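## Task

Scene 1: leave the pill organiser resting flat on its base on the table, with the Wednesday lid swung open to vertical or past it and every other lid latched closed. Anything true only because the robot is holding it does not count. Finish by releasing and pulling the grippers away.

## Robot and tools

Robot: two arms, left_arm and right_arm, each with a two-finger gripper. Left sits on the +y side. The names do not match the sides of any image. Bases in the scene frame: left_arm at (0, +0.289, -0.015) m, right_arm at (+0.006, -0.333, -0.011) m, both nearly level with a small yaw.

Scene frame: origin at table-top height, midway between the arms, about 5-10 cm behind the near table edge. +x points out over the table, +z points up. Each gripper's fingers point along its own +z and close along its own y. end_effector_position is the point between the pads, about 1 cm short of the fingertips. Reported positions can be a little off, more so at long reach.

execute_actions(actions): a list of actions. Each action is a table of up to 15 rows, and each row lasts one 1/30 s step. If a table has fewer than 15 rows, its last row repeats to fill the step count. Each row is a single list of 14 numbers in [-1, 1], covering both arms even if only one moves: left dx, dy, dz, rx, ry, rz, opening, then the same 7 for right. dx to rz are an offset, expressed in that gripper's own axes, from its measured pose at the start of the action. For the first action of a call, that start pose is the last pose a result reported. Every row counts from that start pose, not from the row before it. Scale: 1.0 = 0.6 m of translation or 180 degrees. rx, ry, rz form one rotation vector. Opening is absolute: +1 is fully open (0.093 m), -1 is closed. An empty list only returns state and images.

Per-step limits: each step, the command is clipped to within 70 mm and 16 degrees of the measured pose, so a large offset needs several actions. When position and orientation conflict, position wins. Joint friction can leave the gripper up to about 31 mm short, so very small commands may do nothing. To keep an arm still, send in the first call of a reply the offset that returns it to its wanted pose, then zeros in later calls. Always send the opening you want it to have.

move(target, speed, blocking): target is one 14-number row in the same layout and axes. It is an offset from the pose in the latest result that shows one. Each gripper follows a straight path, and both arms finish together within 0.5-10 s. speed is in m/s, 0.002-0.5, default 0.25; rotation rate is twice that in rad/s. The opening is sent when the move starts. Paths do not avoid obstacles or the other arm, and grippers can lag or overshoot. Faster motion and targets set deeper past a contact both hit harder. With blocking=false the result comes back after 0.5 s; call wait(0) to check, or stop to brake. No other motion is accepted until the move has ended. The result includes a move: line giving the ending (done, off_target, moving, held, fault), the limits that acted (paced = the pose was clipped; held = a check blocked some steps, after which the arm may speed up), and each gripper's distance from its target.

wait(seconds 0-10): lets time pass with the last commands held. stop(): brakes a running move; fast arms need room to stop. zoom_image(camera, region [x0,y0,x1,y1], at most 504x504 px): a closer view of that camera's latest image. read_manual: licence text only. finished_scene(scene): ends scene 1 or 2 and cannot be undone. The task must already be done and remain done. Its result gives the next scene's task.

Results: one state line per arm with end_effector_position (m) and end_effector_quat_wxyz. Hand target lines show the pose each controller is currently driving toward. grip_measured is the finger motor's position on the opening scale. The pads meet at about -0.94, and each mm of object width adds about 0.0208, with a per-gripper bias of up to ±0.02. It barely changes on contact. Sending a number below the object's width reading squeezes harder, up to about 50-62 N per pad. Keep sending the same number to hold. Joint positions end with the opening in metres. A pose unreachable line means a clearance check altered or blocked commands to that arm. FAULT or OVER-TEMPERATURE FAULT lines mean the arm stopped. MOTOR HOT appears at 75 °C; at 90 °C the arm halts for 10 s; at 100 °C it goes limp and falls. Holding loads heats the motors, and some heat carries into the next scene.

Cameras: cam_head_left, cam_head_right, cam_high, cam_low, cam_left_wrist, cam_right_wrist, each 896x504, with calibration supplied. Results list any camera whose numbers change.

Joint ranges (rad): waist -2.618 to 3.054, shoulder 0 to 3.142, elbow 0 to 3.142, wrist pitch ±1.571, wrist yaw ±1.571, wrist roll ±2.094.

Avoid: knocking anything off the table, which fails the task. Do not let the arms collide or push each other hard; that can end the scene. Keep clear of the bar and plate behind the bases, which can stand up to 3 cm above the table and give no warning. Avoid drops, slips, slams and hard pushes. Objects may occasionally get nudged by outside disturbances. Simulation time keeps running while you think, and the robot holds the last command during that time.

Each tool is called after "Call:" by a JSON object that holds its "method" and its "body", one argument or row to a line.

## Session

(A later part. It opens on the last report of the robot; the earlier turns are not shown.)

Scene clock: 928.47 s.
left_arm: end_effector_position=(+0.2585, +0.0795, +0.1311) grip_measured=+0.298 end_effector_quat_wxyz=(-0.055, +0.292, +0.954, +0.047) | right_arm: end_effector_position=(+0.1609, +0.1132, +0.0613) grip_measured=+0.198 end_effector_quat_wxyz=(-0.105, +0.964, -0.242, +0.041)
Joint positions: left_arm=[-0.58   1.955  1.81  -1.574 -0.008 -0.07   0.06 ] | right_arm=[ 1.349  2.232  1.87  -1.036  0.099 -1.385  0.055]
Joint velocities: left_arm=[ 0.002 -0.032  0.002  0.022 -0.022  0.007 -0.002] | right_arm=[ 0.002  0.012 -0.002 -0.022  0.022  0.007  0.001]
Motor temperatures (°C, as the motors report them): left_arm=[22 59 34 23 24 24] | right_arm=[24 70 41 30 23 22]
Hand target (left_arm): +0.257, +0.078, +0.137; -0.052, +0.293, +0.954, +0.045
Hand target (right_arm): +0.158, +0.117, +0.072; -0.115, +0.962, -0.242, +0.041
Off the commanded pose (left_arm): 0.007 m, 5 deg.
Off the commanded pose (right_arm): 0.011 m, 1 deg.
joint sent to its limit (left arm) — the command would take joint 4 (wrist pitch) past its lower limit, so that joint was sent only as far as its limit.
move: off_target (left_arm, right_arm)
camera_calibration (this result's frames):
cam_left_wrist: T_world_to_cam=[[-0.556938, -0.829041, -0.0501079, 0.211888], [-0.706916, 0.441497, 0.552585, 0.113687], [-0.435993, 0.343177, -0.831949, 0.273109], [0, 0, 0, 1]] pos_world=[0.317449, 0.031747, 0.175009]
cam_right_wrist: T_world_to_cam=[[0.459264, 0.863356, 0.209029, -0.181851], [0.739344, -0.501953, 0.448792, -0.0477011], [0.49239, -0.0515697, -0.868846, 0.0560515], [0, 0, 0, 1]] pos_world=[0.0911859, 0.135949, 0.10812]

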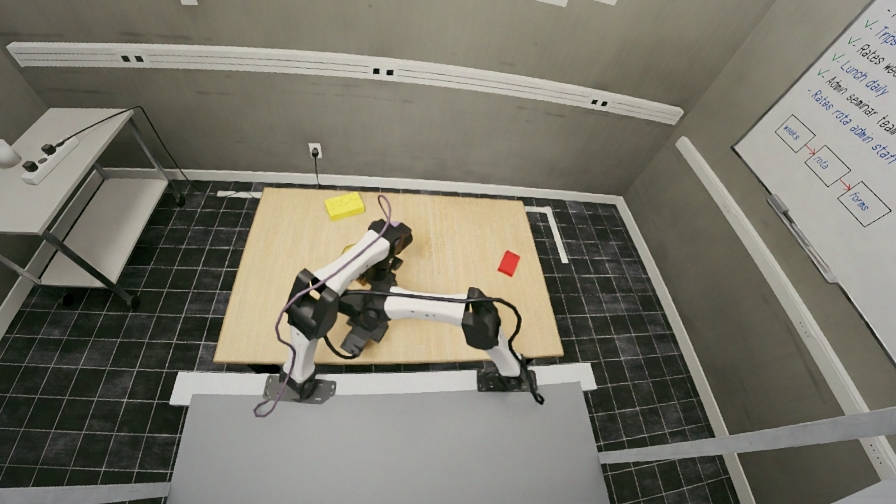

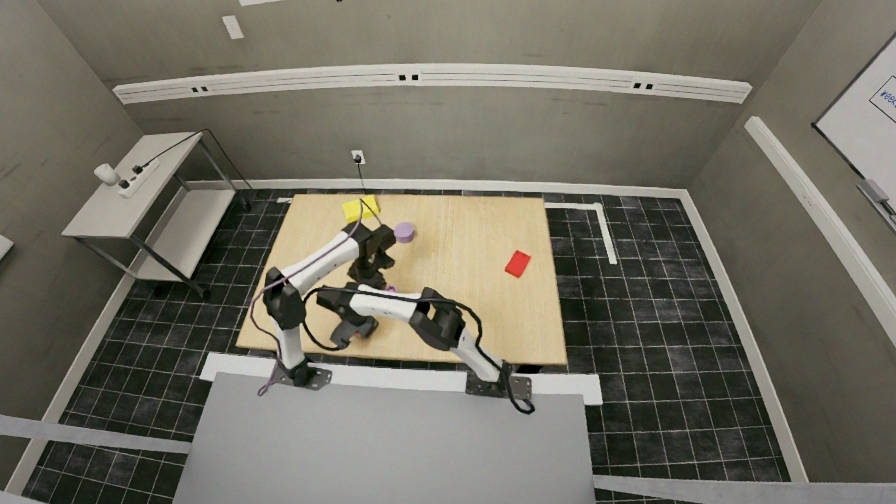

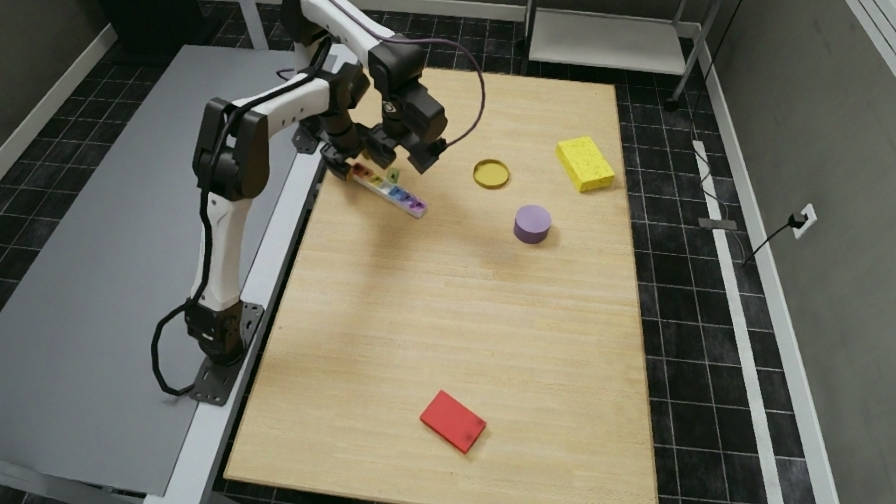

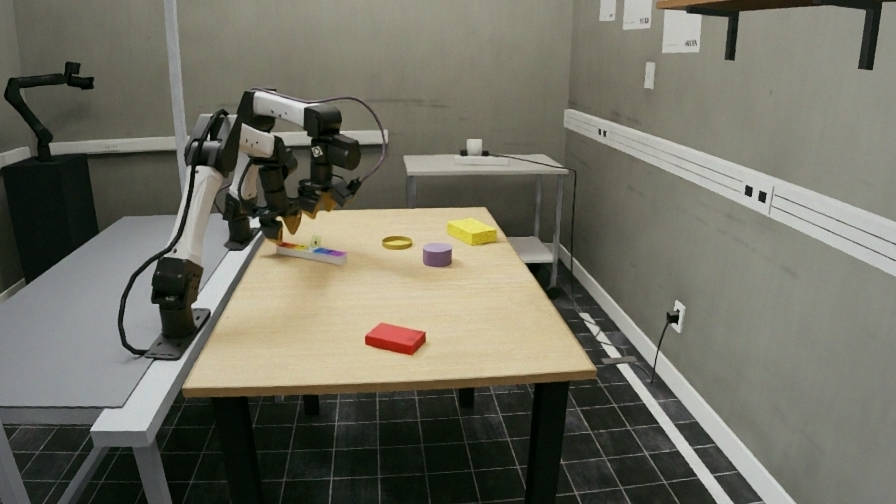

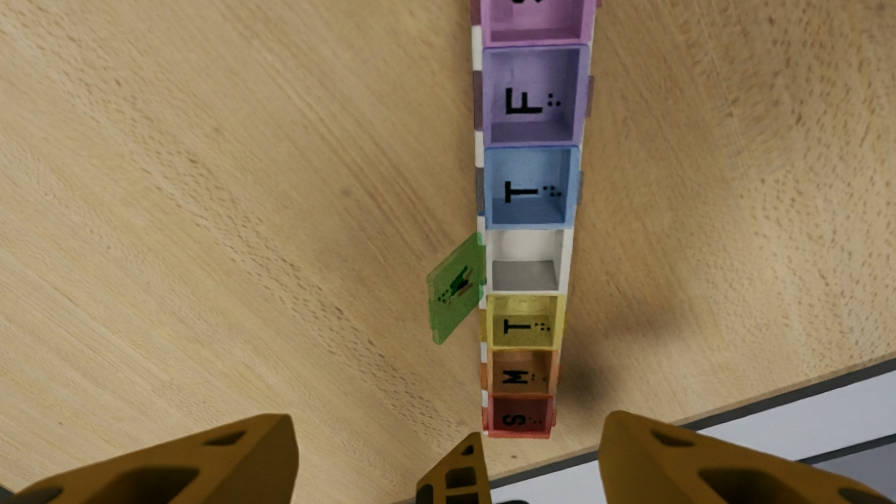

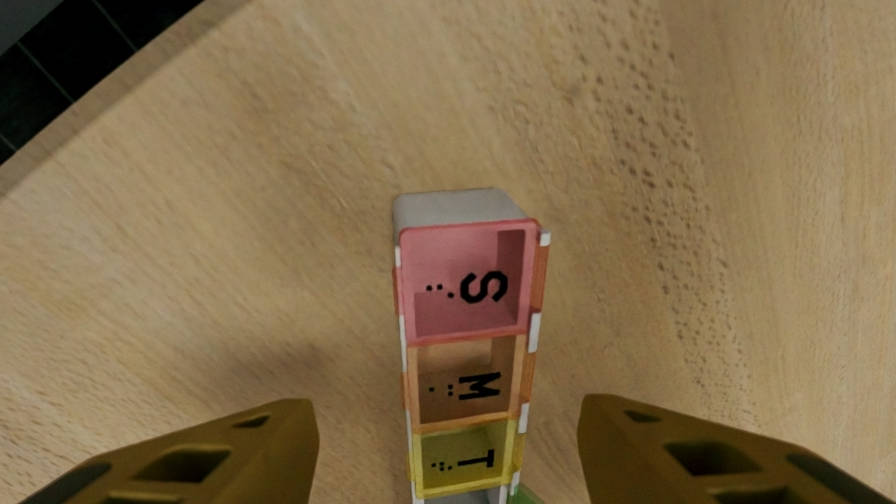

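Call:
{"method": "move", "body": {
  "target": [0.19,0.28,-0.01,0,-0.08,0,0.3,0.30,0.378,-0.213,0,0,0,0.2],
  "speed": 0.2
}}

Scene clock: 936.80 s.
left_arm: end_effector_position=(+0.2595, +0.2768, +0.1688) grip_measured=+0.298 end_effector_quat_wxyz=(+0.067, +0.297, +0.952, +0.017) | right_arm: end_effector_position=(+0.2060, -0.1883, +0.1517) grip_measured=+0.198 end_effector_quat_wxyz=(-0.108, +0.962, -0.244, +0.063)
Joint positions: left_arm=[ 0.078  1.463  1.383 -1.386  0.031  0.594  0.06 ] | right_arm=[ 0.74   1.274  1.148 -1.213  0.014 -1.985  0.055]
Joint velocities: left_arm=[-0.002 -0.046 -0.007  0.022 -0.007  0.022 -0.   ] | right_arm=[ 0.007  0.007 -0.007 -0.037 -0.066 -0.022  0.   ]
Motor temperatures (°C, as the motors report them): left_arm=[22 59 35 23 24 24] | right_arm=[24 69 41 30 23 22]
Hand target (left_arm): +0.258, +0.279, +0.164; +0.068, +0.297, +0.952, +0.015
Hand target (right_arm): +0.198, -0.192, +0.146; -0.102, +0.964, -0.242, +0.047
Off the commanded pose (left_arm): 0.008 m, 1 deg.
Off the commanded pose (right_arm): 0.014 m, 3 deg.
move: off_target (right_arm)
camera_calibration (this result's frames):
cam_left_wrist: T_world_to_cam=[[-0.561027, -0.825316, -0.0640471, 0.380279], [-0.792877, 0.513515, 0.328098, 0.0467338], [-0.237896, 0.234853, -0.94247, 0.234458], [0, 0, 0, 1]] pos_world=[0.306177, 0.234788, 0.229992]
cam_right_wrist: T_world_to_cam=[[0.45718, 0.860291, 0.225581, 0.036152], [0.714738, -0.506339, 0.482463, -0.273803], [0.529279, -0.0593409, -0.84637, 0.0844227], [0, 0, 0, 1]] pos_world=[0.134486, -0.164729, 0.195398]

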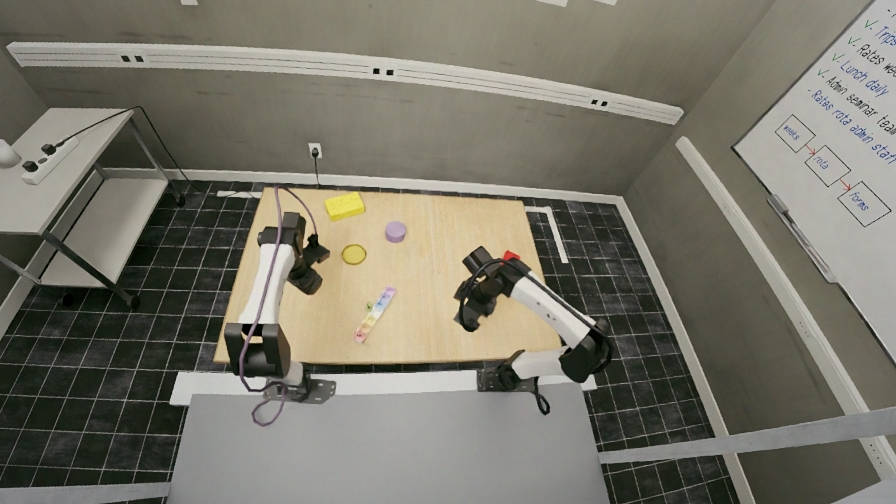

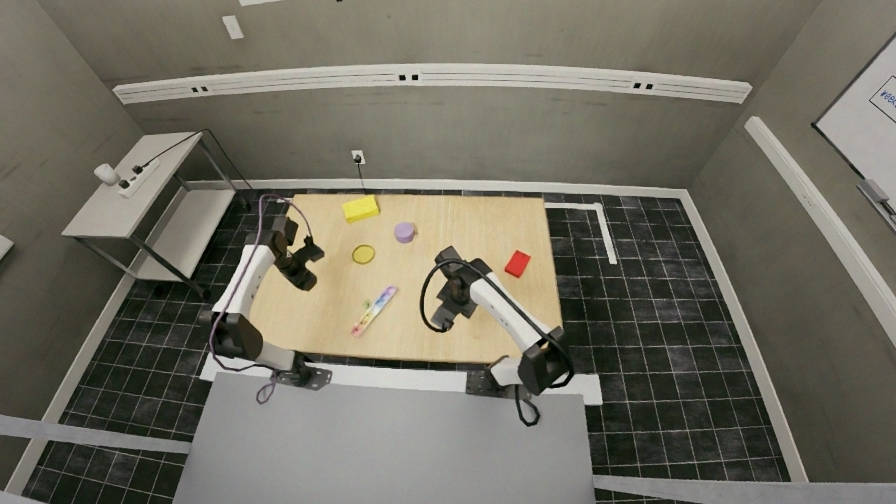

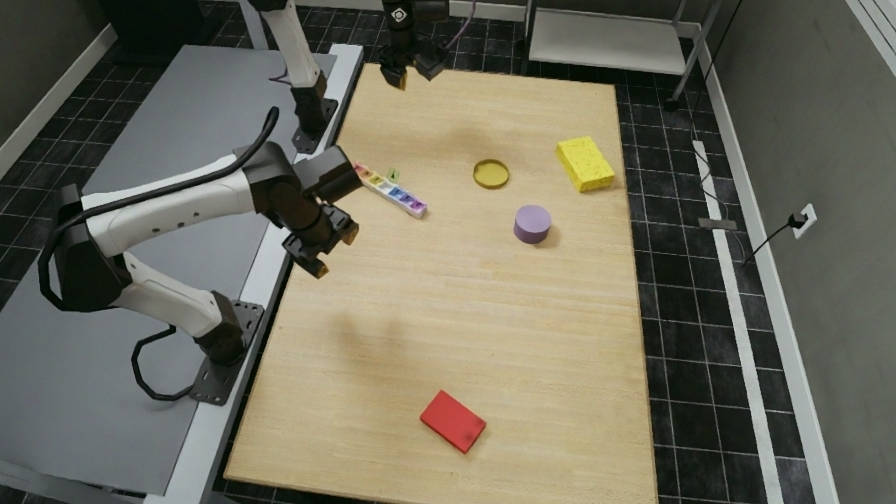

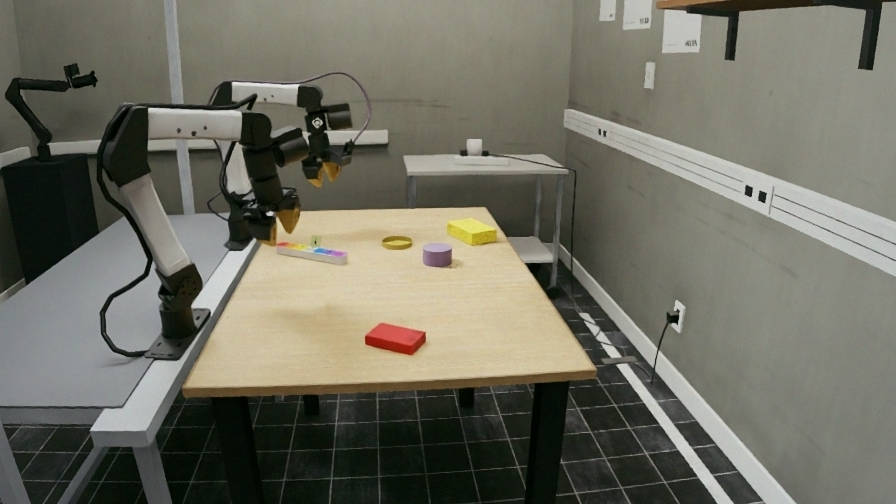

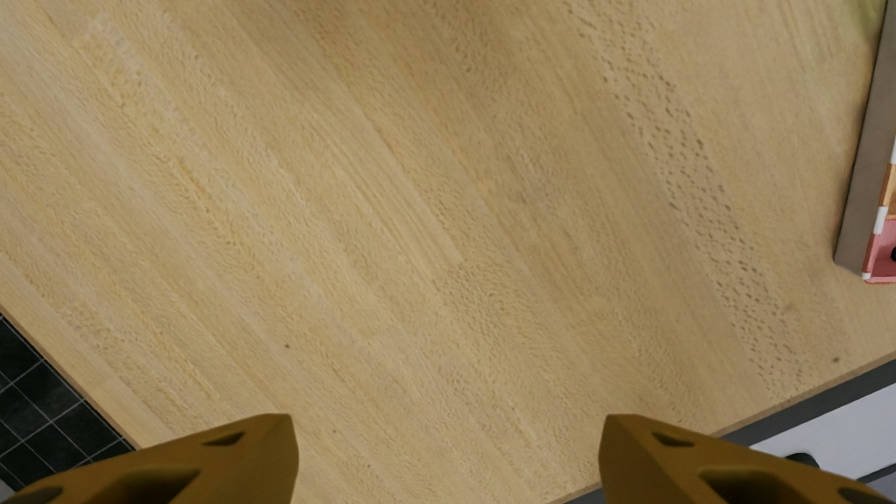

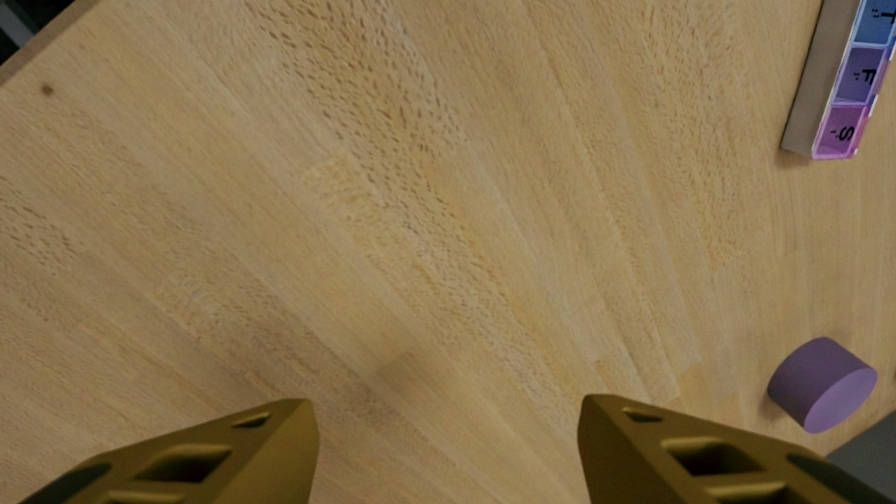

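Call:
{"method": "zoom_image", "body": {
  "camera": "cam_low",
  "region": [265, 225, 355, 275]
}}

Call:
{"method": "zoom_image", "body": {
  "camera": "cam_high",
  "region": [340, 150, 440, 230]
}}

Call:
{"method": "zoom_image", "body": {
  "camera": "cam_right_wrist",
  "region": [740, 0, 896, 180]
}}

Region (265, 225, 355, 275) of cam_low's 896x504 image, scaled by 5.600, with more detail than that image has.

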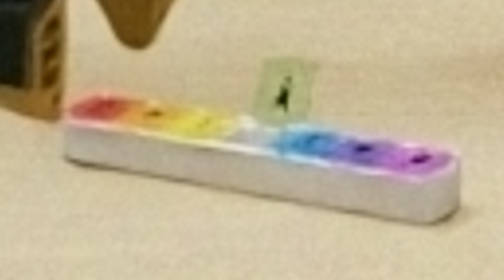

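Region (340, 150, 440, 230) of cam_high's 896x504 image, scaled by 5.040, with more detail than that image has; it fills the top 403 rows of this view, and the rest is white.

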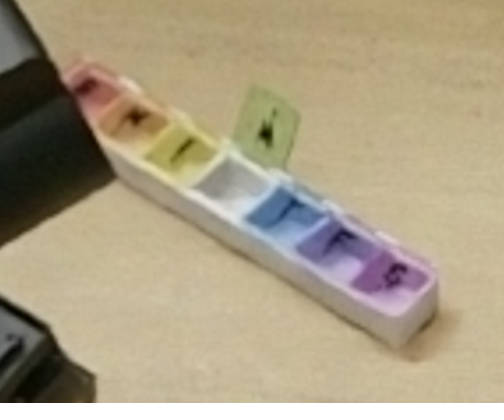

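Region (740, 0, 896, 180) of cam_right_wrist's 896x504 image, scaled by 2.800, with more detail than that image has; it fills the left 437 columns of this view, and the rest is white.

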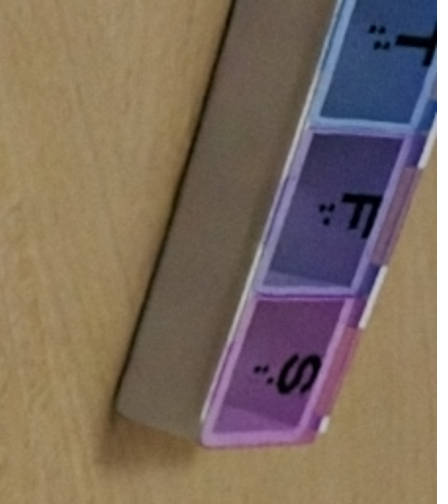

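Call:
{"method": "wait", "body": {
  "seconds": 10
}}

Scene clock: 953.70 s.
left_arm: end_effector_position=(+0.2596, +0.2766, +0.1688) grip_measured=+0.298 end_effector_quat_wxyz=(+0.067, +0.298, +0.952, +0.017) | right_arm: end_effector_position=(+0.2057, -0.1883, +0.1517) grip_measured=+0.198 end_effector_quat_wxyz=(-0.108, +0.962, -0.243, +0.062)
Joint positions: left_arm=[ 0.078  1.463  1.383 -1.386  0.032  0.596  0.06 ] | right_arm=[ 0.74   1.274  1.148 -1.214  0.013 -1.987  0.055]
Joint velocities: left_arm=[-0.007 -0.022 -0.007  0.051  0.037  0.007 -0.001] | right_arm=[-0.007  0.007 -0.007 -0.022  0.022 -0.081 -0.001]
Motor temperatures (°C, as the motors report them): left_arm=[22 54 34 24 24 24] | right_arm=[24 59 40 29 23 22]
Hand target (left_arm): +0.258, +0.279, +0.164; +0.068, +0.297, +0.952, +0.015
Hand target (right_arm): +0.198, -0.192, +0.146; -0.102, +0.964, -0.242, +0.047
Off the commanded pose (left_arm): 0.008 m, 1 deg.
Off the commanded pose (right_arm): 0.013 m, 2 deg.
wait: 10.00 s; at rest from the start
camera_calibration (this result's frames):
cam_left_wrist: T_world_to_cam=[[-0.562699, -0.824216, -0.063542, 0.380214], [-0.791945, 0.51543, 0.327344, 0.0462548], [-0.237051, 0.234518, -0.942766, 0.234462], [0, 0, 0, 1]] pos_world=[0.306157, 0.234552, 0.230061]
cam_right_wrist: T_world_to_cam=[[0.455224, 0.861467, 0.225046, 0.0369745], [0.716282, -0.504457, 0.482143, -0.273544], [0.528877, -0.0582867, -0.846695, 0.0848352], [0, 0, 0, 1]] pos_world=[0.134236, -0.164899, 0.195396]

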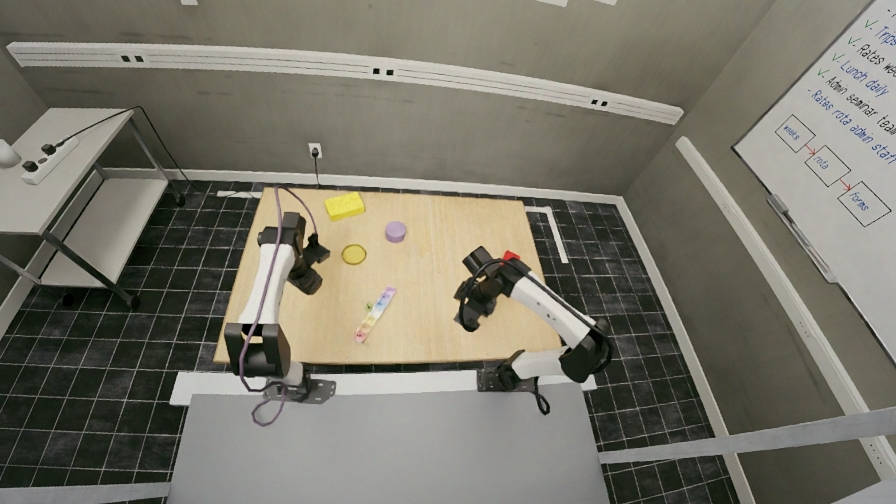

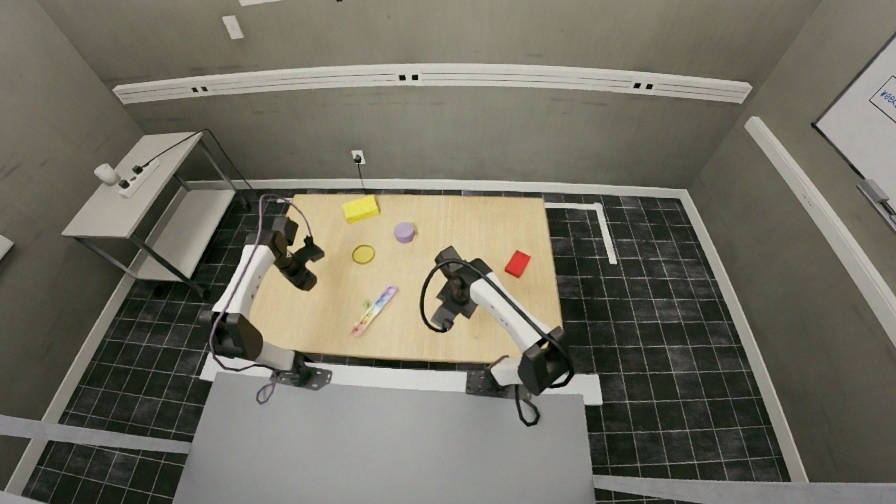

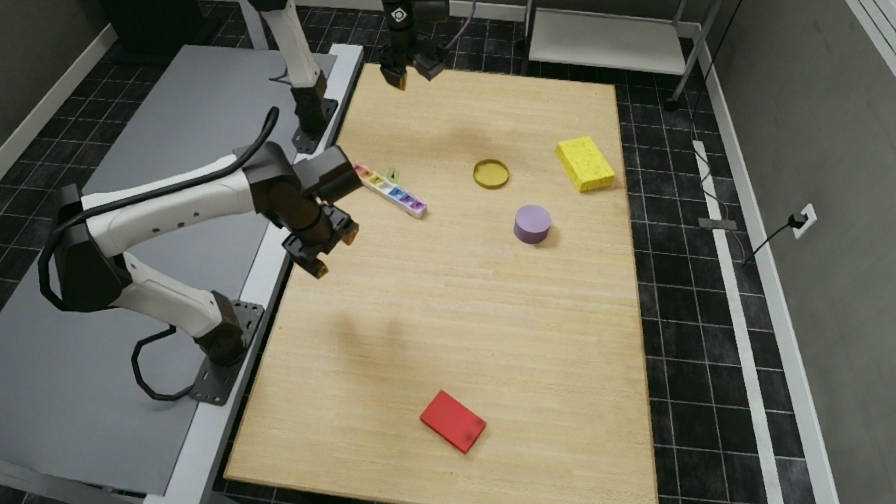

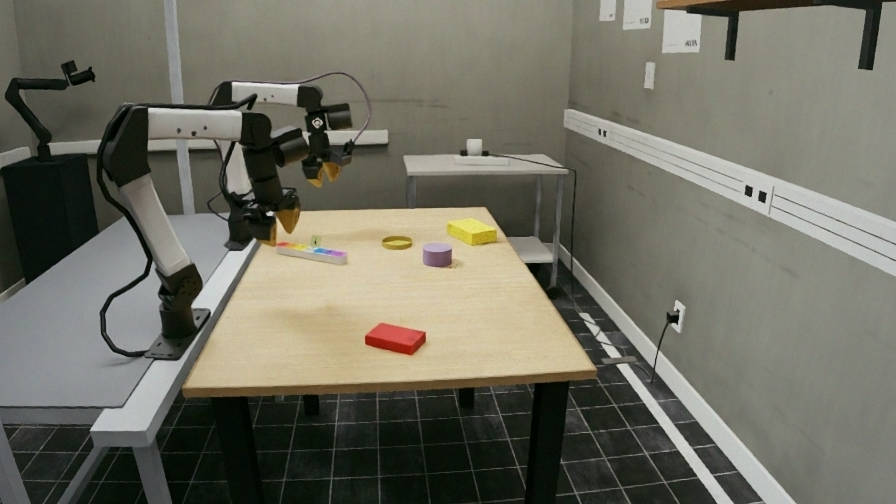

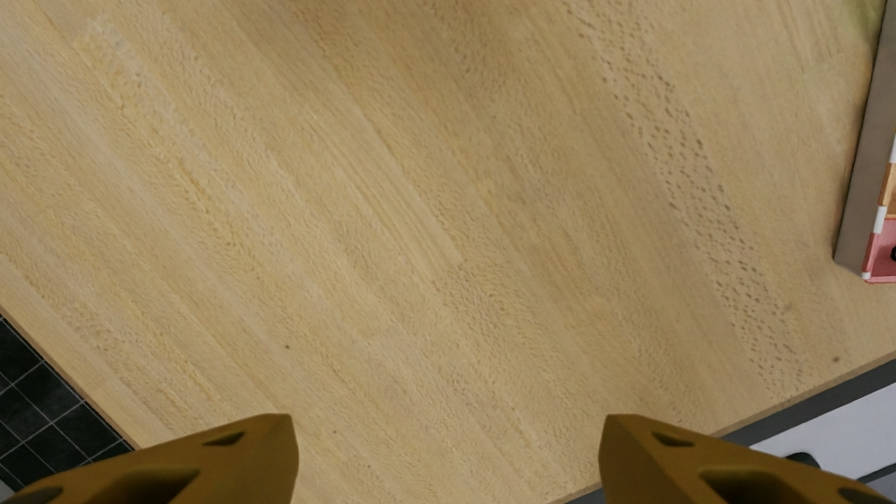

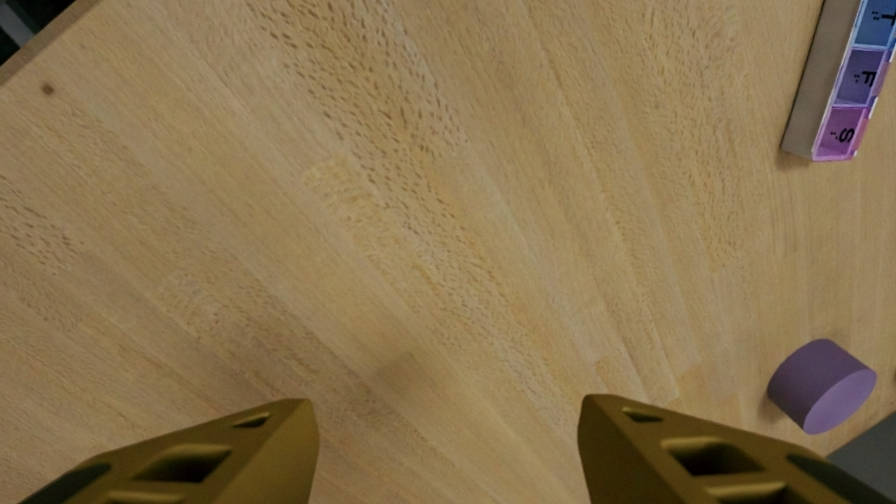

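Call:
{"method": "execute_actions", "body": {
  "actions": []
}}

Scene clock: 966.20 s.
left_arm: end_effector_position=(+0.2596, +0.2766, +0.1688) grip_measured=+0.298 end_effector_quat_wxyz=(+0.067, +0.298, +0.952, +0.017) | right_arm: end_effector_position=(+0.2057, -0.1883, +0.1517) grip_measured=+0.198 end_effector_quat_wxyz=(-0.108, +0.962, -0.243, +0.062)
Joint positions: left_arm=[ 0.078  1.463  1.383 -1.386  0.032  0.596  0.06 ] | right_arm=[ 0.74   1.274  1.148 -1.214  0.013 -1.987  0.055]
Joint velocities: left_arm=[ 0.012  0.007  0.007  0.051 -0.051  0.007  0.   ] | right_arm=[-0.012 -0.007 -0.002 -0.022 -0.095 -0.007  0.   ]
Motor temperatures (°C, as the motors report them): left_arm=[22 52 34 24 24 24] | right_arm=[24 55 40 29 23 22]
Hand target (left_arm): +0.258, +0.279, +0.164; +0.068, +0.297, +0.952, +0.015
Hand target (right_arm): +0.198, -0.192, +0.146; -0.102, +0.964, -0.242, +0.047
Off the commanded pose (left_arm): 0.008 m, 1 deg.
Off the commanded pose (right_arm): 0.013 m, 2 deg.
camera_calibration (this result's frames):
cam_left_wrist: T_world_to_cam=[[-0.562699, -0.824216, -0.063542, 0.380214], [-0.791945, 0.51543, 0.327344, 0.0462548], [-0.237051, 0.234518, -0.942766, 0.234462], [0, 0, 0, 1]] pos_world=[0.306157, 0.234552, 0.230061]
cam_right_wrist: T_world_to_cam=[[0.455224, 0.861467, 0.225046, 0.0369745], [0.716282, -0.504457, 0.482143, -0.273544], [0.528877, -0.0582867, -0.846695, 0.0848352], [0, 0, 0, 1]] pos_world=[0.134236, -0.164899, 0.195396]

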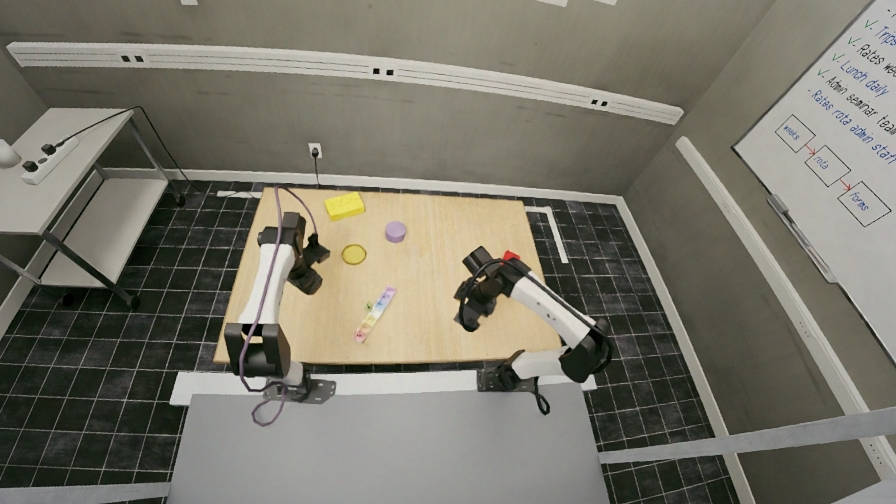

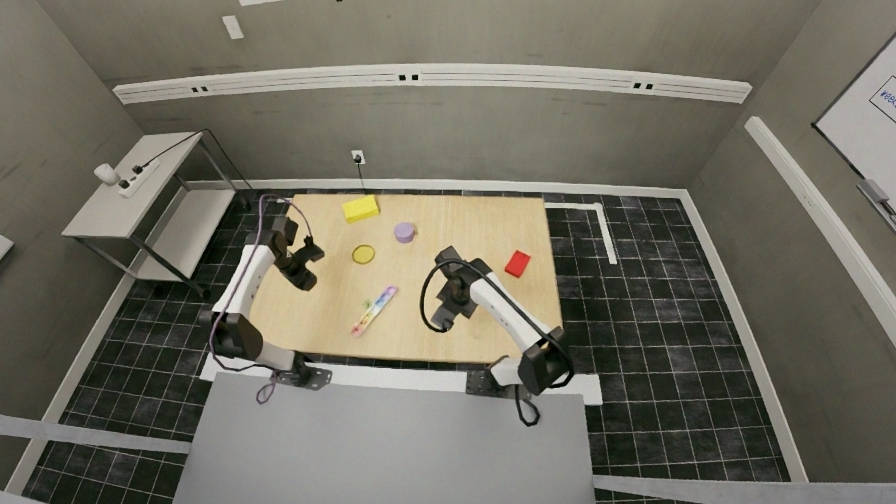

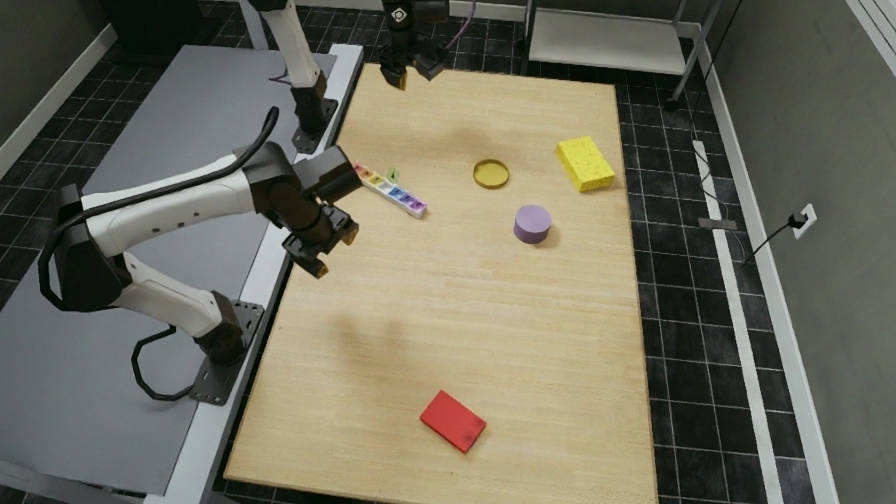

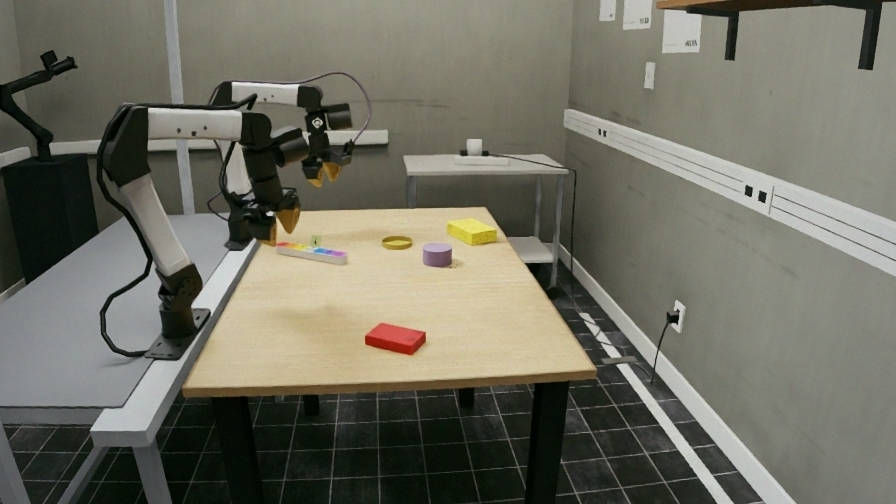

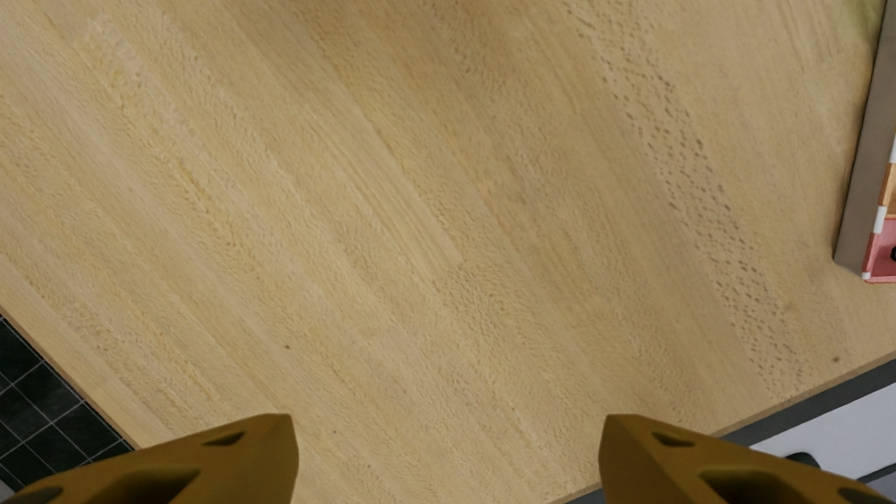

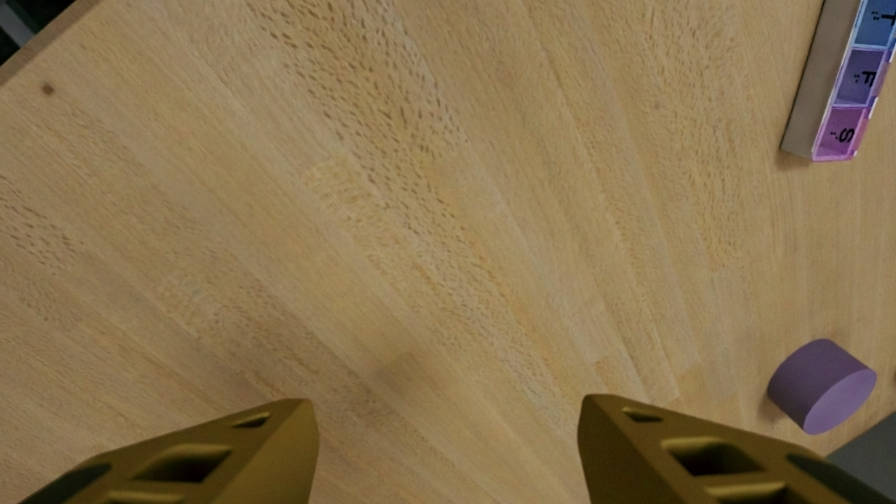

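Call:
{"method": "zoom_image", "body": {
  "camera": "cam_high",
  "region": [330, 140, 450, 230]
}}

Call:
{"method": "zoom_image", "body": {
  "camera": "cam_low",
  "region": [260, 220, 360, 280]
}}

Region (330, 140, 450, 230) of cam_high's 896x504 image, scaled by 4.200, with more detail than that image has; it fills the top 378 rows of this view, and the rest is white.

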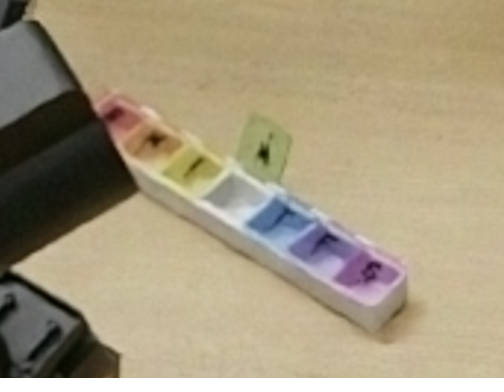

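Region (260, 220, 360, 280) of cam_low's 896x504 image, scaled by 5.040, with more detail than that image has; it fills the top 302 rows of this view, and the rest is white.

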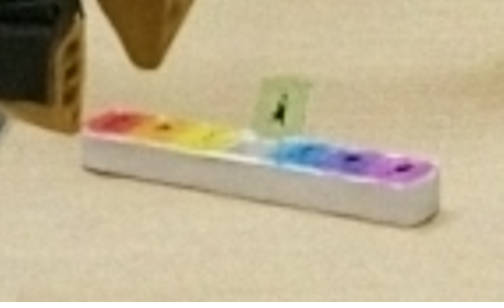

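Call:
{"method": "finished_scene", "body": {
  "scene": 1
}}

The scene is finished: the task was done.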